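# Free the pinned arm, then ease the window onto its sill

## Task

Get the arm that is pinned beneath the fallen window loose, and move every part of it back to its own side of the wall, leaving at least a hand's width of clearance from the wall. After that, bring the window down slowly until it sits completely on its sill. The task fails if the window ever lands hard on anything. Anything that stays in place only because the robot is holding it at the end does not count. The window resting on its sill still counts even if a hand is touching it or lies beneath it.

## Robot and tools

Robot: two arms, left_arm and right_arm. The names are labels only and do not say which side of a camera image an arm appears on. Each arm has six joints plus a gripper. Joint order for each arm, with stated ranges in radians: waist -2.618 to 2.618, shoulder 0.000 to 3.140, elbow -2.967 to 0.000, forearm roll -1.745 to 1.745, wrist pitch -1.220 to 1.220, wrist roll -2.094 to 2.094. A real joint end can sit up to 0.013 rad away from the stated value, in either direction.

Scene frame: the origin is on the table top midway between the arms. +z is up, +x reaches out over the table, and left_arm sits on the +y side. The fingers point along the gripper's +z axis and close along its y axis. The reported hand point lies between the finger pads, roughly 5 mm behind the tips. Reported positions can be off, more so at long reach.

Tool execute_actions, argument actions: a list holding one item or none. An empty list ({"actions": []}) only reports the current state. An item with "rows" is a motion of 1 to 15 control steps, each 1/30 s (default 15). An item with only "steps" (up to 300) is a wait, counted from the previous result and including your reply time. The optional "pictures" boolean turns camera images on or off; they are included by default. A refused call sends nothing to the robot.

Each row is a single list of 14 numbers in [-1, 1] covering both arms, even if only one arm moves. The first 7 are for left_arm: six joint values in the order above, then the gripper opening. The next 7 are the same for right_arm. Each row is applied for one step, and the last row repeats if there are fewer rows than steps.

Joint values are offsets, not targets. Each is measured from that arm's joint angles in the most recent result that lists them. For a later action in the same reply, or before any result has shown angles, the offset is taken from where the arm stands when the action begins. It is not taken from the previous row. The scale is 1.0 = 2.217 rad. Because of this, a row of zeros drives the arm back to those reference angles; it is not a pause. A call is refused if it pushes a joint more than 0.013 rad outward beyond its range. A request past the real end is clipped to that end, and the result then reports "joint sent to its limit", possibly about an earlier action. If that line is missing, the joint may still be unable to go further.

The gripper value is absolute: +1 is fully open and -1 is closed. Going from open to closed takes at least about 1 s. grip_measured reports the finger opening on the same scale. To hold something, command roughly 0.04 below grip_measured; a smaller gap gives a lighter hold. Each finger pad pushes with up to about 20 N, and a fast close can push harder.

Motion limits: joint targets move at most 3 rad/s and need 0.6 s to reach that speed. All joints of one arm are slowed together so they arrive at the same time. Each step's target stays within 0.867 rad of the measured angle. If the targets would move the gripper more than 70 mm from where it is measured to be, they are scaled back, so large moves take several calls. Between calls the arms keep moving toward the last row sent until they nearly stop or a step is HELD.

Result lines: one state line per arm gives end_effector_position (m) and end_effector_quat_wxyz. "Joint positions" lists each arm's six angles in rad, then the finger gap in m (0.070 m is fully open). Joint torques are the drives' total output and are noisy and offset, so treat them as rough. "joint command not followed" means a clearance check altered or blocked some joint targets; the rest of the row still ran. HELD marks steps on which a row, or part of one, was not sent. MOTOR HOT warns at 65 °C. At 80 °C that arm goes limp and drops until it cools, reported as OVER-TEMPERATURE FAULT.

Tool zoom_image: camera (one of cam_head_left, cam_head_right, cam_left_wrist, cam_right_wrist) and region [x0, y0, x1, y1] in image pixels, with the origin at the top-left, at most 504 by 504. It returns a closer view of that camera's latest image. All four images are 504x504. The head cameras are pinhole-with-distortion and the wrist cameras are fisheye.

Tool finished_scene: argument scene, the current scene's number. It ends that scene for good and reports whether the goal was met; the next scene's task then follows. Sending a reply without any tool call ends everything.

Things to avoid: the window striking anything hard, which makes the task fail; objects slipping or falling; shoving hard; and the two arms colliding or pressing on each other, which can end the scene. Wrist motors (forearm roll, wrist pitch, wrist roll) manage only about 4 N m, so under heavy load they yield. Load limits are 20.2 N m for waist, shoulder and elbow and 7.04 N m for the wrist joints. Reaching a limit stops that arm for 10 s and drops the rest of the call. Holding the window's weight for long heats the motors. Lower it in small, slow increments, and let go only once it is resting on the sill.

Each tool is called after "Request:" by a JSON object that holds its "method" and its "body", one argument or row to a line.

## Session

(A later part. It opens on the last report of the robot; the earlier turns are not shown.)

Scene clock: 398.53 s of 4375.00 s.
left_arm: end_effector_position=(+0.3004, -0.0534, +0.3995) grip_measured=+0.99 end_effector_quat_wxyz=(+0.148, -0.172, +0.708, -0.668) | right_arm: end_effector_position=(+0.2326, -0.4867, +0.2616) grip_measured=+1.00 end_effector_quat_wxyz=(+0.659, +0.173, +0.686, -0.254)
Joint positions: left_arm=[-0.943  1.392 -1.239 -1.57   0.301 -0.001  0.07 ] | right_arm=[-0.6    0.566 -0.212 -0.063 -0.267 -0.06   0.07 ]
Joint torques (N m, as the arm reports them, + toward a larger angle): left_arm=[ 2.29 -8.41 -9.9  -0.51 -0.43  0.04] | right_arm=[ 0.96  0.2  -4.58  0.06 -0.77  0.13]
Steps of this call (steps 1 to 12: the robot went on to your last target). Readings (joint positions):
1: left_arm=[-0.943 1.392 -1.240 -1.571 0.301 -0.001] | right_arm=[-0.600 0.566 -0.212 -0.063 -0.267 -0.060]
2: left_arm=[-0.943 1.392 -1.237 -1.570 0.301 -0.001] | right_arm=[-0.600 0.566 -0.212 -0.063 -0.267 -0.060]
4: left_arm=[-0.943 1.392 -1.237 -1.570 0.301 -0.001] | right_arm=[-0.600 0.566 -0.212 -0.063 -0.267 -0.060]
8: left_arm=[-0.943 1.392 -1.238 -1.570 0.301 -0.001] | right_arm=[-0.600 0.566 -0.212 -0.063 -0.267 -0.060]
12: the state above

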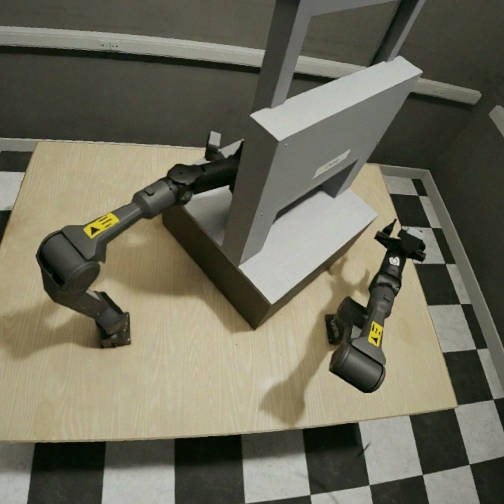

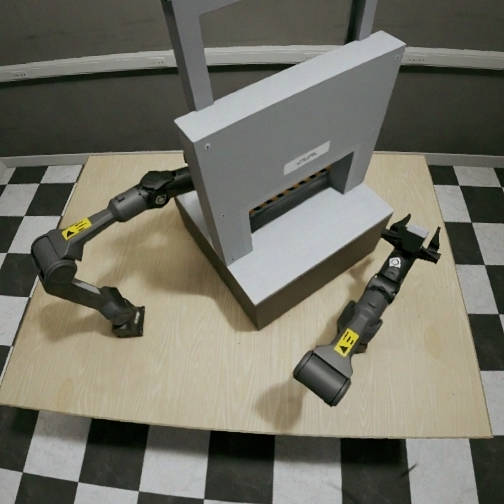

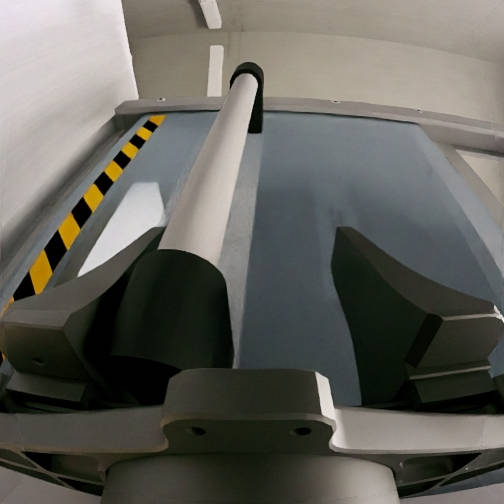

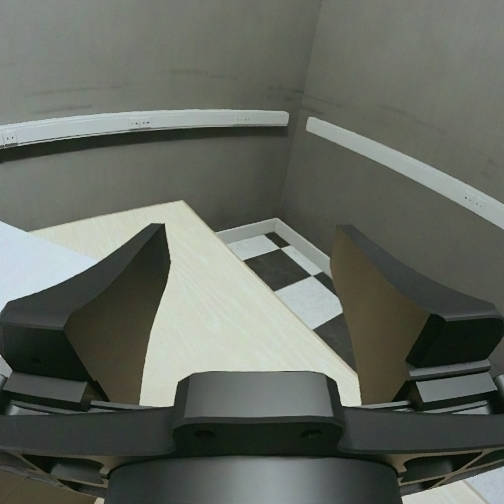

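Request:
{"method": "execute_actions", "body": {
  "actions": [
    {"rows": [[0,0.0001,0.0009,0,0,0,1,0,0,0,0,0,0,1],[0,0.0001,0.0017,0,0,0,1,0,0,0,0,0,0,1],[0,0.0002,0.0026,0,0,0,1,0,0,0,0,0,0,1],[0,0.0003,0.0034,0,0,0,1,0,0,0,0,0,0,1],[0,0.0004,0.0043,0,0,0,1,0,0,0,0,0,0,1],[0,0.0004,0.0052,0,0,0,1,0,0,0,0,0,0,1],[0,0.0005,0.006,0,0,0,1,0,0,0,0,0,0,1],[0,0.0006,0.0069,0,0,0,1,0,0,0,0,0,0,1],[0,0.0007,0.0077,0,0,0,1,0,0,0,0,0,0,1],[0,0.0007,0.0086,0,0,0,1,0,0,0,0,0,0,1],[0,0.0008,0.0095,0,0,0,1,0,0,0,0,0,0,1],[0,0.0009,0.0103,0,0,0,1,0,0,0,0,0,0,1],[0,0.001,0.0112,0,0,0,1,0,0,0,0,0,0,1],[0,0.001,0.012,0,0,0,1,0,0,0,0,0,0,1],[0,0.0011,0.0129,0,0,0,1,0,0,0,0,0,0,1]], "steps": 15}
  ],
  "pictures": false
}}

Request:
{"method": "execute_actions", "body": {
  "actions": [
    {"rows": [[0,0.0001,0.0009,0,0,0,1,0,0,0,0,0,0,1],[0,0.0002,0.0018,0,0,0,1,0,0,0,0,0,0,1],[0,0.0002,0.0027,0,0,0,1,0,0,0,0,0,0,1],[0,0.0003,0.0036,0,0,0,1,0,0,0,0,0,0,1],[0,0.0004,0.0045,0,0,0,1,0,0,0,0,0,0,1],[0,0.0005,0.0054,0,0,0,1,0,0,0,0,0,0,1],[0,0.0006,0.0063,0,0,0,1,0,0,0,0,0,0,1],[0,0.0006,0.0072,0,0,0,1,0,0,0,0,0,0,1],[0,0.0007,0.0081,0,0,0,1,0,0,0,0,0,0,1],[0,0.0008,0.009,0,0,0,1,0,0,0,0,0,0,1],[0,0.0009,0.0099,0,0,0,1,0,0,0,0,0,0,1],[0,0.001,0.0108,0,0,0,1,0,0,0,0,0,0,1],[0,0.001,0.0117,0,0,0,1,0,0,0,0,0,0,1],[0,0.0011,0.0126,0,0,0,1,0,0,0,0,0,0,1],[0,0.0012,0.0135,0,0,0,1,0,0,0,0,0,0,1]], "steps": 15}
  ],
  "pictures": false
}}

Request:
{"method": "execute_actions", "body": {
  "actions": [
    {"steps": 12}
  ]
}}

Scene clock: 412.97 s of 4375.00 s.
left_arm: end_effector_position=(+0.3017, -0.0530, +0.3852) grip_measured=+0.99 end_effector_quat_wxyz=(+0.144, -0.178, +0.717, -0.658) | right_arm: end_effector_position=(+0.2327, -0.4867, +0.2620) grip_measured=+1.00 end_effector_quat_wxyz=(+0.660, +0.173, +0.686, -0.254)
Joint positions: left_arm=[-0.942  1.395 -1.212 -1.57   0.299 -0.     0.07 ] | right_arm=[-0.6    0.566 -0.212 -0.063 -0.267 -0.06   0.07 ]
Joint torques (N m, as the arm reports them, + toward a larger angle): left_arm=[ 0.44 -6.87 -7.95 -0.43  0.07  0.06] | right_arm=[ 1.    0.24 -4.15  0.06 -0.84  0.12]
Steps of this call (steps 1 to 15: the robot went on to your last target; steps 16 to 90: nothing new was sent; then 10.93 s passed at rest; steps 91 to 105: all 15 steps of this action). Readings (joint positions):
91: left_arm=[-0.941 1.392 -1.240 -1.570 0.299 -0.000] | right_arm=[-0.600 0.566 -0.212 -0.063 -0.267 -0.060]
92: left_arm=[-0.942 1.392 -1.239 -1.570 0.299 -0.000] | right_arm=[-0.600 0.566 -0.212 -0.063 -0.267 -0.060]
94: left_arm=[-0.942 1.392 -1.236 -1.570 0.299 -0.000] | right_arm=[-0.600 0.566 -0.212 -0.063 -0.267 -0.060]
98: left_arm=[-0.942 1.394 -1.226 -1.570 0.299 -0.000] | right_arm=[-0.600 0.566 -0.212 -0.063 -0.267 -0.060]
105: the state above

Scene clock: 413.47 s of 4375.00 s.
left_arm: end_effector_position=(+0.3017, -0.0528, +0.3704) grip_measured=+0.99 end_effector_quat_wxyz=(+0.139, -0.184, +0.726, -0.648) | right_arm: end_effector_position=(+0.2327, -0.4867, +0.2620) grip_measured=+1.00 end_effector_quat_wxyz=(+0.660, +0.173, +0.686, -0.254)
Joint positions: left_arm=[-0.941  1.398 -1.182 -1.57   0.298  0.     0.07 ] | right_arm=[-0.6    0.566 -0.212 -0.063 -0.267 -0.06   0.07 ]
Joint torques (N m, as the arm reports them, + toward a larger angle): left_arm=[ 0.73 -6.56 -7.82 -0.58 -0.01  0.07] | right_arm=[ 1.01  0.24 -4.37  0.06 -0.86  0.13]
Steps of this call (steps 1 to 15: all 15 steps of this action). Readings (joint positions):
1: left_arm=[-0.941 1.396 -1.210 -1.570 0.298 -0.000] | right_arm=[-0.600 0.566 -0.212 -0.063 -0.267 -0.060]
2: left_arm=[-0.941 1.396 -1.209 -1.570 0.298 0.000] | right_arm=[-0.600 0.566 -0.212 -0.063 -0.267 -0.060]
4: left_arm=[-0.941 1.396 -1.204 -1.570 0.298 0.000] | right_arm=[-0.600 0.566 -0.212 -0.063 -0.267 -0.060]
8: left_arm=[-0.941 1.397 -1.196 -1.570 0.298 0.000] | right_arm=[-0.600 0.566 -0.212 -0.063 -0.267 -0.060]
15: the state above

Scene clock: 413.87 s of 4375.00 s.
left_arm: end_effector_position=(+0.3018, -0.0528, +0.3696) grip_measured=+0.99 end_effector_quat_wxyz=(+0.138, -0.184, +0.727, -0.647) | right_arm: end_effector_position=(+0.2327, -0.4867, +0.2620) grip_measured=+1.00 end_effector_quat_wxyz=(+0.660, +0.173, +0.686, -0.254)
Joint positions: left_arm=[-0.941  1.398 -1.181 -1.569  0.298  0.     0.07 ] | right_arm=[-0.6    0.566 -0.212 -0.063 -0.267 -0.06   0.07 ]
Joint torques (N m, as the arm reports them, + toward a larger angle): left_arm=[ 0.65 -6.96 -9.16 -0.68  0.16  0.04] | right_arm=[ 1.    0.23 -4.36  0.06 -0.86  0.13]
Steps of this call (steps 1 to 12: the robot went on to your last target). Readings (joint positions):
1: left_arm=[-0.941 1.398 -1.181 -1.570 0.298 0.000] | right_arm=[-0.600 0.566 -0.212 -0.063 -0.267 -0.060]
2: left_arm=[-0.941 1.398 -1.181 -1.569 0.298 0.000] | right_arm=[-0.600 0.566 -0.212 -0.063 -0.267 -0.060]
4: left_arm=[-0.941 1.398 -1.181 -1.569 0.298 0.000] | right_arm=[-0.600 0.566 -0.212 -0.063 -0.267 -0.060]
8: left_arm=[-0.941 1.398 -1.181 -1.569 0.298 0.000] | right_arm=[-0.600 0.566 -0.212 -0.063 -0.267 -0.060]
12: the state above

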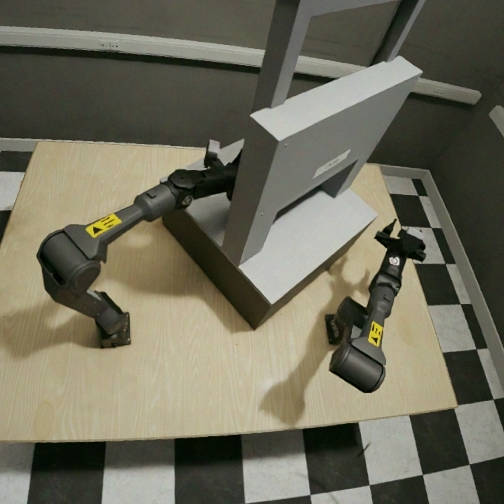

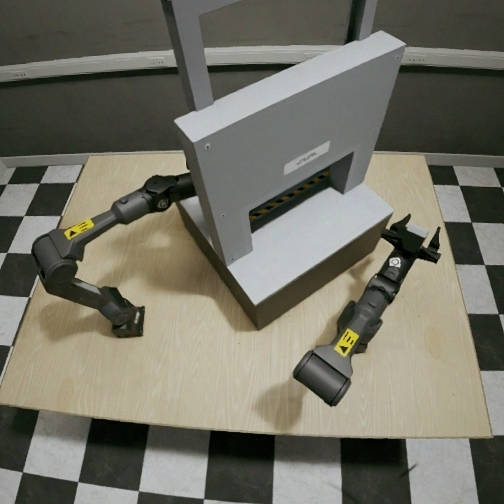

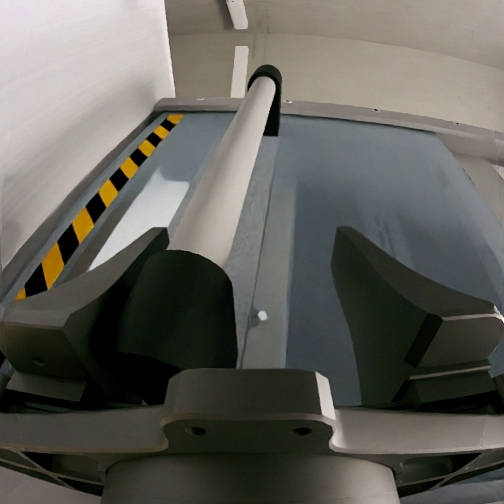

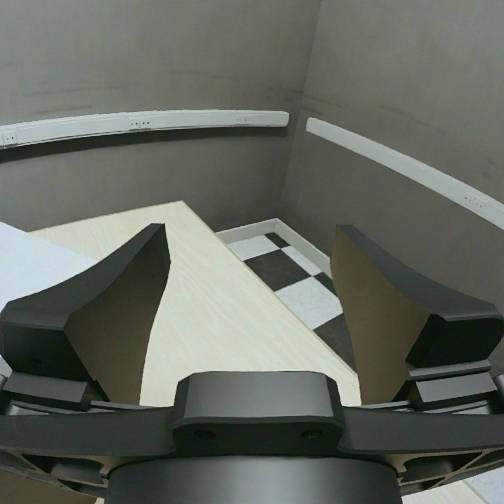

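Request:
{"method": "execute_actions", "body": {
  "actions": [
    {"rows": [[0,0.0001,0.0004,0,0,0,1,0,0,0,0,0,0,1],[0,0.0002,0.0008,0,0,0,1,0,0,0,0,0,0,1],[0,0.0003,0.0012,0,0,0,1,0,0,0,0,0,0,1],[0,0.0003,0.0016,0,0,0,1,0,0,0,0,0,0,1],[0,0.0004,0.002,0,0,0,1,0,0,0,0,0,0,1],[0,0.0005,0.0024,0,0,0,1,0,0,0,0,0,0,1],[0,0.0006,0.0028,0,0,0,1,0,0,0,0,0,0,1],[0,0.0007,0.0032,0,0,0,1,0,0,0,0,0,0,1],[0,0.0008,0.0036,0,0,0,1,0,0,0,0,0,0,1],[0,0.0008,0.004,0,0,0,1,0,0,0,0,0,0,1],[0,0.0009,0.0044,0,0,0,1,0,0,0,0,0,0,1],[0,0.001,0.0048,0,0,0,1,0,0,0,0,0,0,1],[0,0.0011,0.0052,0,0,0,1,0,0,0,0,0,0,1],[0,0.0012,0.0056,0,0,0,1,0,0,0,0,0,0,1],[0,0.0013,0.006,0,0,0,1,0,0,0,0,0,0,1]], "steps": 15}
  ],
  "pictures": false
}}

Request:
{"method": "execute_actions", "body": {
  "actions": [
    {"rows": [[0,0.0001,0.0004,0,0,0,1,0,0,0,0,0,0,1],[0,0.0002,0.0008,0,0,0,1,0,0,0,0,0,0,1],[0,0.0003,0.0012,0,0,0,1,0,0,0,0,0,0,1],[0,0.0003,0.0016,0,0,0,1,0,0,0,0,0,0,1],[0,0.0004,0.002,0,0,0,1,0,0,0,0,0,0,1],[0,0.0005,0.0024,0,0,0,1,0,0,0,0,0,0,1],[0,0.0006,0.0028,0,0,0,1,0,0,0,0,0,0,1],[0,0.0007,0.0032,0,0,0,1,0,0,0,0,0,0,1],[0,0.0008,0.0036,0,0,0,1,0,0,0,0,0,0,1],[0,0.0008,0.004,0,0,0,1,0,0,0,0,0,0,1],[0,0.0009,0.0044,0,0,0,1,0,0,0,0,0,0,1],[0,0.001,0.0048,0,0,0,1,0,0,0,0,0,0,1],[0,0.0011,0.0052,0,0,0,1,0,0,0,0,0,0,1],[0,0.0012,0.0056,0,0,0,1,0,0,0,0,0,0,1],[0,0.0013,0.006,0,0,0,1,0,0,0,0,0,0,1]], "steps": 15}
  ],
  "pictures": false
}}

Request:
{"method": "execute_actions", "body": {
  "actions": [
    {"rows": [[0,0.0001,0.0004,0,0,0,1,0,0,0,0,0,0,1],[0,0.0002,0.0008,0,0,0,1,0,0,0,0,0,0,1],[0,0.0003,0.0012,0,0,0,1,0,0,0,0,0,0,1],[0,0.0003,0.0016,0,0,0,1,0,0,0,0,0,0,1],[0,0.0004,0.002,0,0,0,1,0,0,0,0,0,0,1],[0,0.0005,0.0024,0,0,0,1,0,0,0,0,0,0,1],[0,0.0006,0.0028,0,0,0,1,0,0,0,0,0,0,1],[0,0.0007,0.0032,0,0,0,1,0,0,0,0,0,0,1],[0,0.0008,0.0036,0,0,0,1,0,0,0,0,0,0,1],[0,0.0008,0.004,0,0,0,1,0,0,0,0,0,0,1],[0,0.0009,0.0044,0,0,0,1,0,0,0,0,0,0,1],[0,0.001,0.0048,0,0,0,1,0,0,0,0,0,0,1],[0,0.0011,0.0052,0,0,0,1,0,0,0,0,0,0,1],[0,0.0012,0.0056,0,0,0,1,0,0,0,0,0,0,1],[0,0.0013,0.006,0,0,0,1,0,0,0,0,0,0,1]], "steps": 15}
  ],
  "pictures": false
}}

Request:
{"method": "execute_actions", "body": {
  "actions": [
    {"steps": 12}
  ]
}}

Scene clock: 436.33 s of 4375.00 s.
left_arm: end_effector_position=(+0.3016, -0.0529, +0.3627) grip_measured=+0.99 end_effector_quat_wxyz=(+0.135, -0.187, +0.731, -0.642) | right_arm: end_effector_position=(+0.2327, -0.4867, +0.2620) grip_measured=+1.00 end_effector_quat_wxyz=(+0.660, +0.173, +0.686, -0.254)
Joint positions: left_arm=[-0.942  1.4   -1.168 -1.571  0.298  0.     0.07 ] | right_arm=[-0.6    0.566 -0.212 -0.063 -0.267 -0.06   0.07 ]
Joint torques (N m, as the arm reports them, + toward a larger angle): left_arm=[ 0.12 -6.49 -8.21 -0.72  0.2  -0.19] | right_arm=[ 1.02  0.2  -4.34  0.06 -0.86  0.13]
Steps of this call (steps 1 to 15: the robot went on to your last target; steps 16 to 90: nothing new was sent; then 18.97 s passed at rest; steps 91 to 105: all 15 steps of this action). Readings (joint positions):
91: left_arm=[-0.942 1.398 -1.182 -1.570 0.299 0.000] | right_arm=[-0.600 0.566 -0.212 -0.063 -0.267 -0.060]
92: left_arm=[-0.942 1.398 -1.182 -1.570 0.298 0.000] | right_arm=[-0.600 0.566 -0.212 -0.063 -0.267 -0.060]
94: left_arm=[-0.942 1.398 -1.181 -1.570 0.298 0.000] | right_arm=[-0.600 0.566 -0.212 -0.063 -0.267 -0.060]
98: left_arm=[-0.942 1.398 -1.176 -1.571 0.298 0.000] | right_arm=[-0.600 0.566 -0.212 -0.063 -0.267 -0.060]
105: the state above

Scene clock: 436.83 s of 4375.00 s.
left_arm: end_effector_position=(+0.3015, -0.0529, +0.3553) grip_measured=+0.99 end_effector_quat_wxyz=(+0.132, -0.189, +0.735, -0.637) | right_arm: end_effector_position=(+0.2327, -0.4867, +0.2620) grip_measured=+1.00 end_effector_quat_wxyz=(+0.660, +0.173, +0.686, -0.254)
Joint positions: left_arm=[-0.942  1.403 -1.155 -1.571  0.298  0.     0.07 ] | right_arm=[-0.6    0.566 -0.212 -0.063 -0.267 -0.06   0.07 ]
Joint torques (N m, as the arm reports them, + toward a larger angle): left_arm=[ 0.1  -6.35 -8.25 -0.84  0.22 -0.18] | right_arm=[ 1.    0.25 -4.33  0.06 -0.86  0.13]
Steps of this call (steps 1 to 15: all 15 steps of this action). Readings (joint positions):
1: left_arm=[-0.942 1.400 -1.167 -1.571 0.298 0.000] | right_arm=[-0.600 0.566 -0.212 -0.063 -0.267 -0.060]
2: left_arm=[-0.942 1.400 -1.166 -1.571 0.298 0.000] | right_arm=[-0.600 0.566 -0.212 -0.063 -0.267 -0.060]
4: left_arm=[-0.942 1.400 -1.165 -1.571 0.298 0.000] | right_arm=[-0.600 0.566 -0.212 -0.063 -0.267 -0.060]
8: left_arm=[-0.942 1.401 -1.161 -1.571 0.298 0.000] | right_arm=[-0.600 0.566 -0.212 -0.063 -0.267 -0.060]
15: the state above

Scene clock: 437.33 s of 4375.00 s.
left_arm: end_effector_position=(+0.3014, -0.0529, +0.3483) grip_measured=+0.99 end_effector_quat_wxyz=(+0.129, -0.192, +0.740, -0.632) | right_arm: end_effector_position=(+0.2327, -0.4867, +0.2620) grip_measured=+1.00 end_effector_quat_wxyz=(+0.660, +0.173, +0.686, -0.254)
Joint positions: left_arm=[-0.942  1.405 -1.142 -1.571  0.298  0.     0.07 ] | right_arm=[-0.6    0.566 -0.212 -0.063 -0.267 -0.06   0.07 ]
Joint torques (N m, as the arm reports them, + toward a larger angle): left_arm=[ 0.23 -6.05 -7.39 -0.87  0.19 -0.19] | right_arm=[ 1.01  0.24 -4.29  0.06 -0.86  0.13]
Steps of this call (steps 1 to 15: all 15 steps of this action). Readings (joint positions):
1: left_arm=[-0.942 1.403 -1.154 -1.571 0.298 0.000] | right_arm=[-0.600 0.566 -0.212 -0.063 -0.267 -0.060]
2: left_arm=[-0.942 1.403 -1.153 -1.571 0.298 0.000] | right_arm=[-0.600 0.566 -0.212 -0.063 -0.267 -0.060]
4: left_arm=[-0.942 1.404 -1.151 -1.571 0.298 0.000] | right_arm=[-0.600 0.566 -0.212 -0.063 -0.267 -0.060]
8: left_arm=[-0.942 1.404 -1.148 -1.571 0.298 0.000] | right_arm=[-0.600 0.566 -0.212 -0.063 -0.267 -0.060]
15: the state above

Scene clock: 437.73 s of 4375.00 s.
left_arm: end_effector_position=(+0.3014, -0.0529, +0.3483) grip_measured=+0.99 end_effector_quat_wxyz=(+0.129, -0.192, +0.740, -0.632) | right_arm: end_effector_position=(+0.2327, -0.4867, +0.2620) grip_measured=+1.00 end_effector_quat_wxyz=(+0.660, +0.173, +0.686, -0.254)
Joint positions: left_arm=[-0.942  1.405 -1.142 -1.571  0.298  0.     0.07 ] | right_arm=[-0.6    0.566 -0.212 -0.063 -0.267 -0.06   0.07 ]
Joint torques (N m, as the arm reports them, + toward a larger angle): left_arm=[ 0.32 -6.   -7.07 -0.84  0.21 -0.18] | right_arm=[ 1.    0.23 -4.32  0.06 -0.86  0.13]
Steps of this call (steps 1 to 12: the robot went on to your last target). Readings (joint positions):
1: left_arm=[-0.942 1.405 -1.142 -1.571 0.298 0.000] | right_arm=[-0.600 0.566 -0.212 -0.063 -0.267 -0.060]
2: left_arm=[-0.942 1.405 -1.142 -1.571 0.298 0.000] | right_arm=[-0.600 0.566 -0.212 -0.063 -0.267 -0.060]
4: left_arm=[-0.942 1.405 -1.142 -1.571 0.298 0.000] | right_arm=[-0.600 0.566 -0.212 -0.063 -0.267 -0.060]
8: left_arm=[-0.942 1.405 -1.142 -1.571 0.298 0.000] | right_arm=[-0.600 0.566 -0.212 -0.063 -0.267 -0.060]
12: the state above

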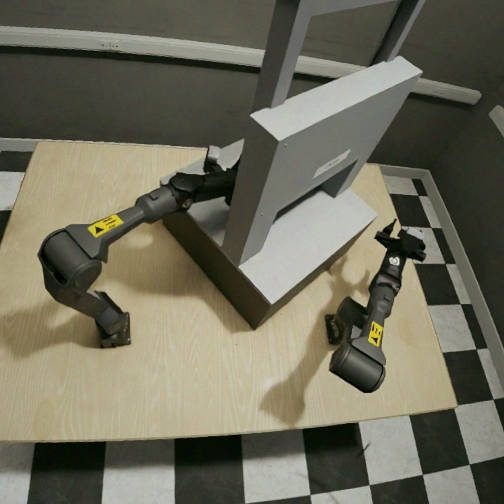

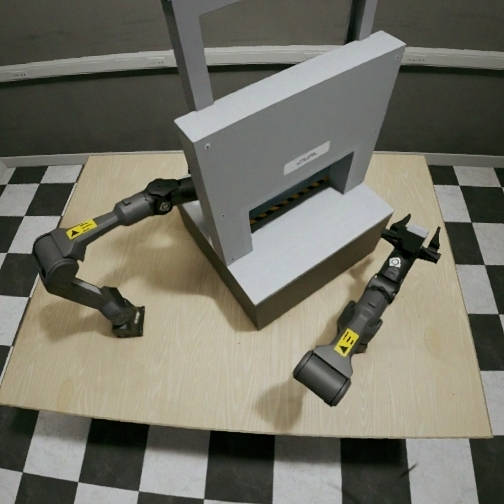

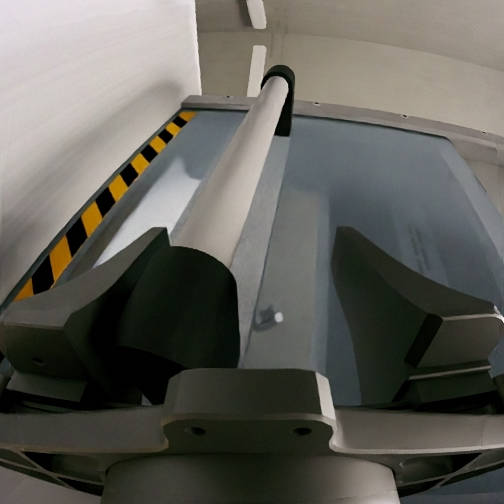

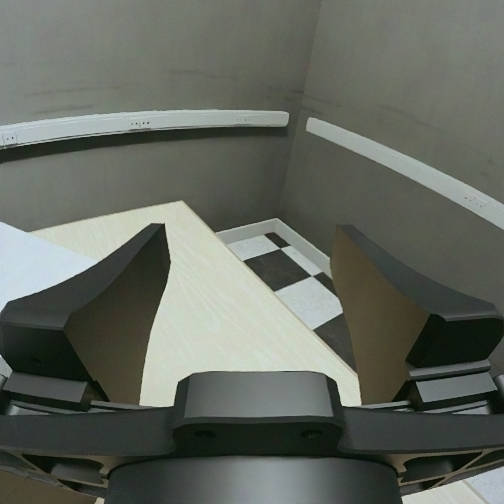

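Request:
{"method": "execute_actions", "body": {
  "actions": [
    {"rows": [[0,0.0001,0.0004,0,0,0,1,0,0,0,0,0,0,1],[0,0.0002,0.0008,0,0,0,1,0,0,0,0,0,0,1],[0,0.0003,0.0012,0,0,0,1,0,0,0,0,0,0,1],[0,0.0004,0.0016,0,0,0,1,0,0,0,0,0,0,1],[0,0.0005,0.002,0,0,0,1,0,0,0,0,0,0,1],[0,0.0006,0.0024,0,0,0,1,0,0,0,0,0,0,1],[0,0.0007,0.0028,0,0,0,1,0,0,0,0,0,0,1],[0,0.0008,0.0032,0,0,0,1,0,0,0,0,0,0,1],[0,0.0009,0.0036,0,0,0,1,0,0,0,0,0,0,1],[0,0.001,0.004,0,0,0,1,0,0,0,0,0,0,1],[0,0.0011,0.0044,0,0,0,1,0,0,0,0,0,0,1],[0,0.0012,0.0048,0,0,0,1,0,0,0,0,0,0,1],[0,0.0013,0.0052,0,0,0,1,0,0,0,0,0,0,1],[0,0.0014,0.0056,0,0,0,1,0,0,0,0,0,0,1],[0,0.0015,0.006,0,0,0,1,0,0,0,0,0,0,1]], "steps": 15}
  ],
  "pictures": false
}}

Request:
{"method": "execute_actions", "body": {
  "actions": [
    {"rows": [[0,0.0001,0.0004,0,0,0,1,0,0,0,0,0,0,1],[0,0.0002,0.0008,0,0,0,1,0,0,0,0,0,0,1],[0,0.0004,0.0012,0,0,0,1,0,0,0,0,0,0,1],[0,0.0005,0.0016,0,0,0,1,0,0,0,0,0,0,1],[0,0.0006,0.002,0,0,0,1,0,0,0,0,0,0,1],[0,0.0007,0.0024,0,0,0,1,0,0,0,0,0,0,1],[0,0.0009,0.0028,0,0,0,1,0,0,0,0,0,0,1],[0,0.001,0.0032,0,0,0,1,0,0,0,0,0,0,1],[0,0.0011,0.0036,0,0,0,1,0,0,0,0,0,0,1],[0,0.0013,0.004,0,0,0,1,0,0,0,0,0,0,1],[0,0.0014,0.0044,0,0,0,1,0,0,0,0,0,0,1],[0,0.0015,0.0048,0,0,0,1,0,0,0,0,0,0,1],[0,0.0017,0.0052,0,0,0,1,0,0,0,0,0,0,1],[0,0.0018,0.0056,0,0,0,1,0,0,0,0,0,0,1],[0,0.0019,0.006,0,0,0,1,0,0,0,0,0,0,1]], "steps": 15}
  ],
  "pictures": false
}}

Request:
{"method": "execute_actions", "body": {
  "actions": [
    {"steps": 12}
  ]
}}

Scene clock: 449.60 s of 4375.00 s.
left_arm: end_effector_position=(+0.3010, -0.0528, +0.3414) grip_measured=+0.99 end_effector_quat_wxyz=(+0.126, -0.195, +0.744, -0.627) | right_arm: end_effector_position=(+0.2327, -0.4867, +0.2620) grip_measured=+1.00 end_effector_quat_wxyz=(+0.660, +0.173, +0.686, -0.254)
Joint positions: left_arm=[-0.942  1.408 -1.129 -1.572  0.299 -0.     0.069] | right_arm=[-0.6    0.566 -0.212 -0.063 -0.267 -0.06   0.07 ]
Joint torques (N m, as the arm reports them, + toward a larger angle): left_arm=[ 0.74 -2.44 -4.41 -0.09 -0.14 -0.16] | right_arm=[ 1.02  0.24 -4.34  0.06 -0.86  0.13]
Steps of this call (steps 1 to 15: the robot went on to your last target; steps 16 to 90: nothing new was sent; then 8.37 s passed at rest; steps 91 to 105: all 15 steps of this action). Readings (joint positions):
91: left_arm=[-0.942 1.406 -1.141 -1.571 0.298 0.000] | right_arm=[-0.600 0.566 -0.212 -0.063 -0.267 -0.060]
92: left_arm=[-0.942 1.406 -1.141 -1.571 0.298 0.000] | right_arm=[-0.600 0.566 -0.212 -0.063 -0.267 -0.060]
94: left_arm=[-0.942 1.406 -1.140 -1.571 0.299 0.000] | right_arm=[-0.600 0.566 -0.212 -0.063 -0.267 -0.060]
98: left_arm=[-0.942 1.406 -1.137 -1.572 0.299 -0.000] | right_arm=[-0.600 0.566 -0.212 -0.063 -0.267 -0.060]
105: the state above

Scene clock: 450.10 s of 4375.00 s.
left_arm: end_effector_position=(+0.3010, -0.0527, +0.3335) grip_measured=+0.99 end_effector_quat_wxyz=(+0.122, -0.198, +0.748, -0.621) | right_arm: end_effector_position=(+0.2327, -0.4867, +0.2620) grip_measured=+1.00 end_effector_quat_wxyz=(+0.660, +0.173, +0.686, -0.254)
Joint positions: left_arm=[-0.942  1.412 -1.116 -1.572  0.299 -0.     0.069] | right_arm=[-0.6    0.566 -0.212 -0.063 -0.267 -0.06   0.07 ]
Joint torques (N m, as the arm reports them, + toward a larger angle): left_arm=[ 0.67 -2.92 -4.08 -0.15 -0.09 -0.16] | right_arm=[ 1.03  0.23 -4.34  0.06 -0.85  0.13]
Steps of this call (steps 1 to 15: all 15 steps of this action). Readings (joint positions):
1: left_arm=[-0.942 1.408 -1.128 -1.572 0.299 -0.000] | right_arm=[-0.600 0.566 -0.212 -0.063 -0.267 -0.060]
2: left_arm=[-0.942 1.408 -1.128 -1.572 0.299 -0.000] | right_arm=[-0.600 0.566 -0.212 -0.063 -0.267 -0.060]
4: left_arm=[-0.942 1.409 -1.126 -1.572 0.299 -0.000] | right_arm=[-0.600 0.566 -0.212 -0.063 -0.267 -0.060]
8: left_arm=[-0.942 1.410 -1.122 -1.572 0.299 -0.000] | right_arm=[-0.600 0.566 -0.212 -0.063 -0.267 -0.060]
15: the state above

Scene clock: 450.50 s of 4375.00 s.
left_arm: end_effector_position=(+0.3010, -0.0527, +0.3332) grip_measured=+0.99 end_effector_quat_wxyz=(+0.122, -0.198, +0.748, -0.621) | right_arm: end_effector_position=(+0.2327, -0.4867, +0.2620) grip_measured=+1.00 end_effector_quat_wxyz=(+0.660, +0.173, +0.686, -0.254)
Joint positions: left_arm=[-0.942  1.412 -1.115 -1.572  0.299 -0.     0.069] | right_arm=[-0.6    0.566 -0.212 -0.063 -0.267 -0.06   0.07 ]
Joint torques (N m, as the arm reports them, + toward a larger angle): left_arm=[ 0.81 -3.24 -4.4  -0.07 -0.11 -0.16] | right_arm=[ 1.01  0.23 -4.34  0.06 -0.86  0.13]
Steps of this call (steps 1 to 12: the robot went on to your last target). Readings (joint positions):
1: left_arm=[-0.942 1.412 -1.115 -1.572 0.299 -0.000] | right_arm=[-0.600 0.566 -0.212 -0.063 -0.267 -0.060]
2: left_arm=[-0.942 1.412 -1.115 -1.572 0.299 -0.000] | right_arm=[-0.600 0.566 -0.212 -0.063 -0.267 -0.060]
4: left_arm=[-0.942 1.412 -1.115 -1.572 0.299 -0.000] | right_arm=[-0.600 0.566 -0.212 -0.063 -0.267 -0.060]
8: left_arm=[-0.942 1.412 -1.115 -1.572 0.299 -0.000] | right_arm=[-0.600 0.566 -0.212 -0.063 -0.267 -0.060]
12: the state above

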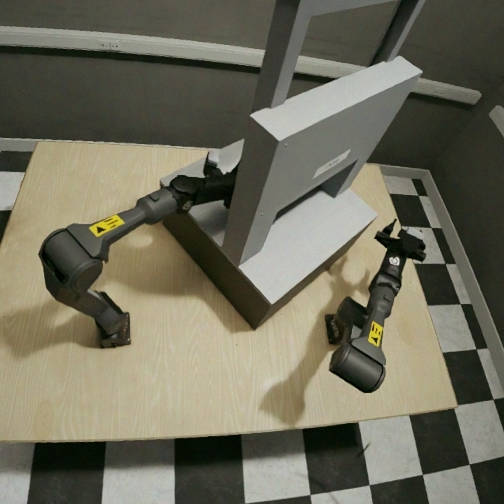

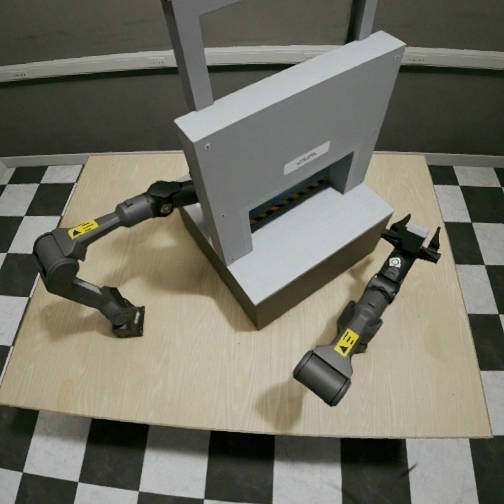

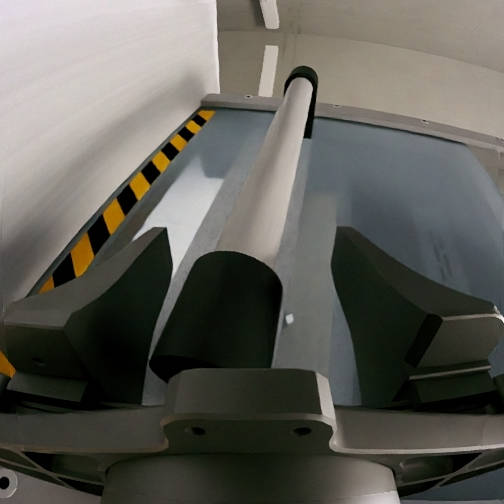

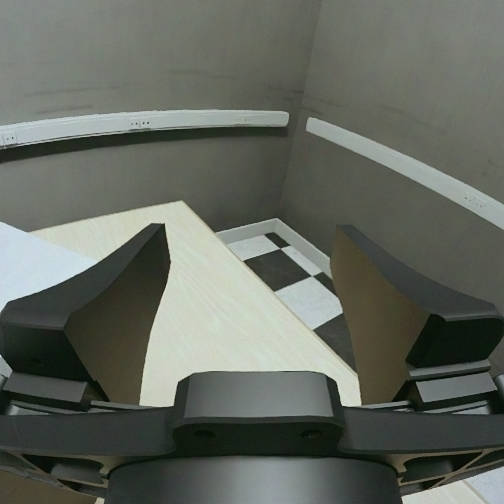

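Request:
{"method": "finished_scene", "body": {
  "scene": 1
}}

The scene is finished: the task was done.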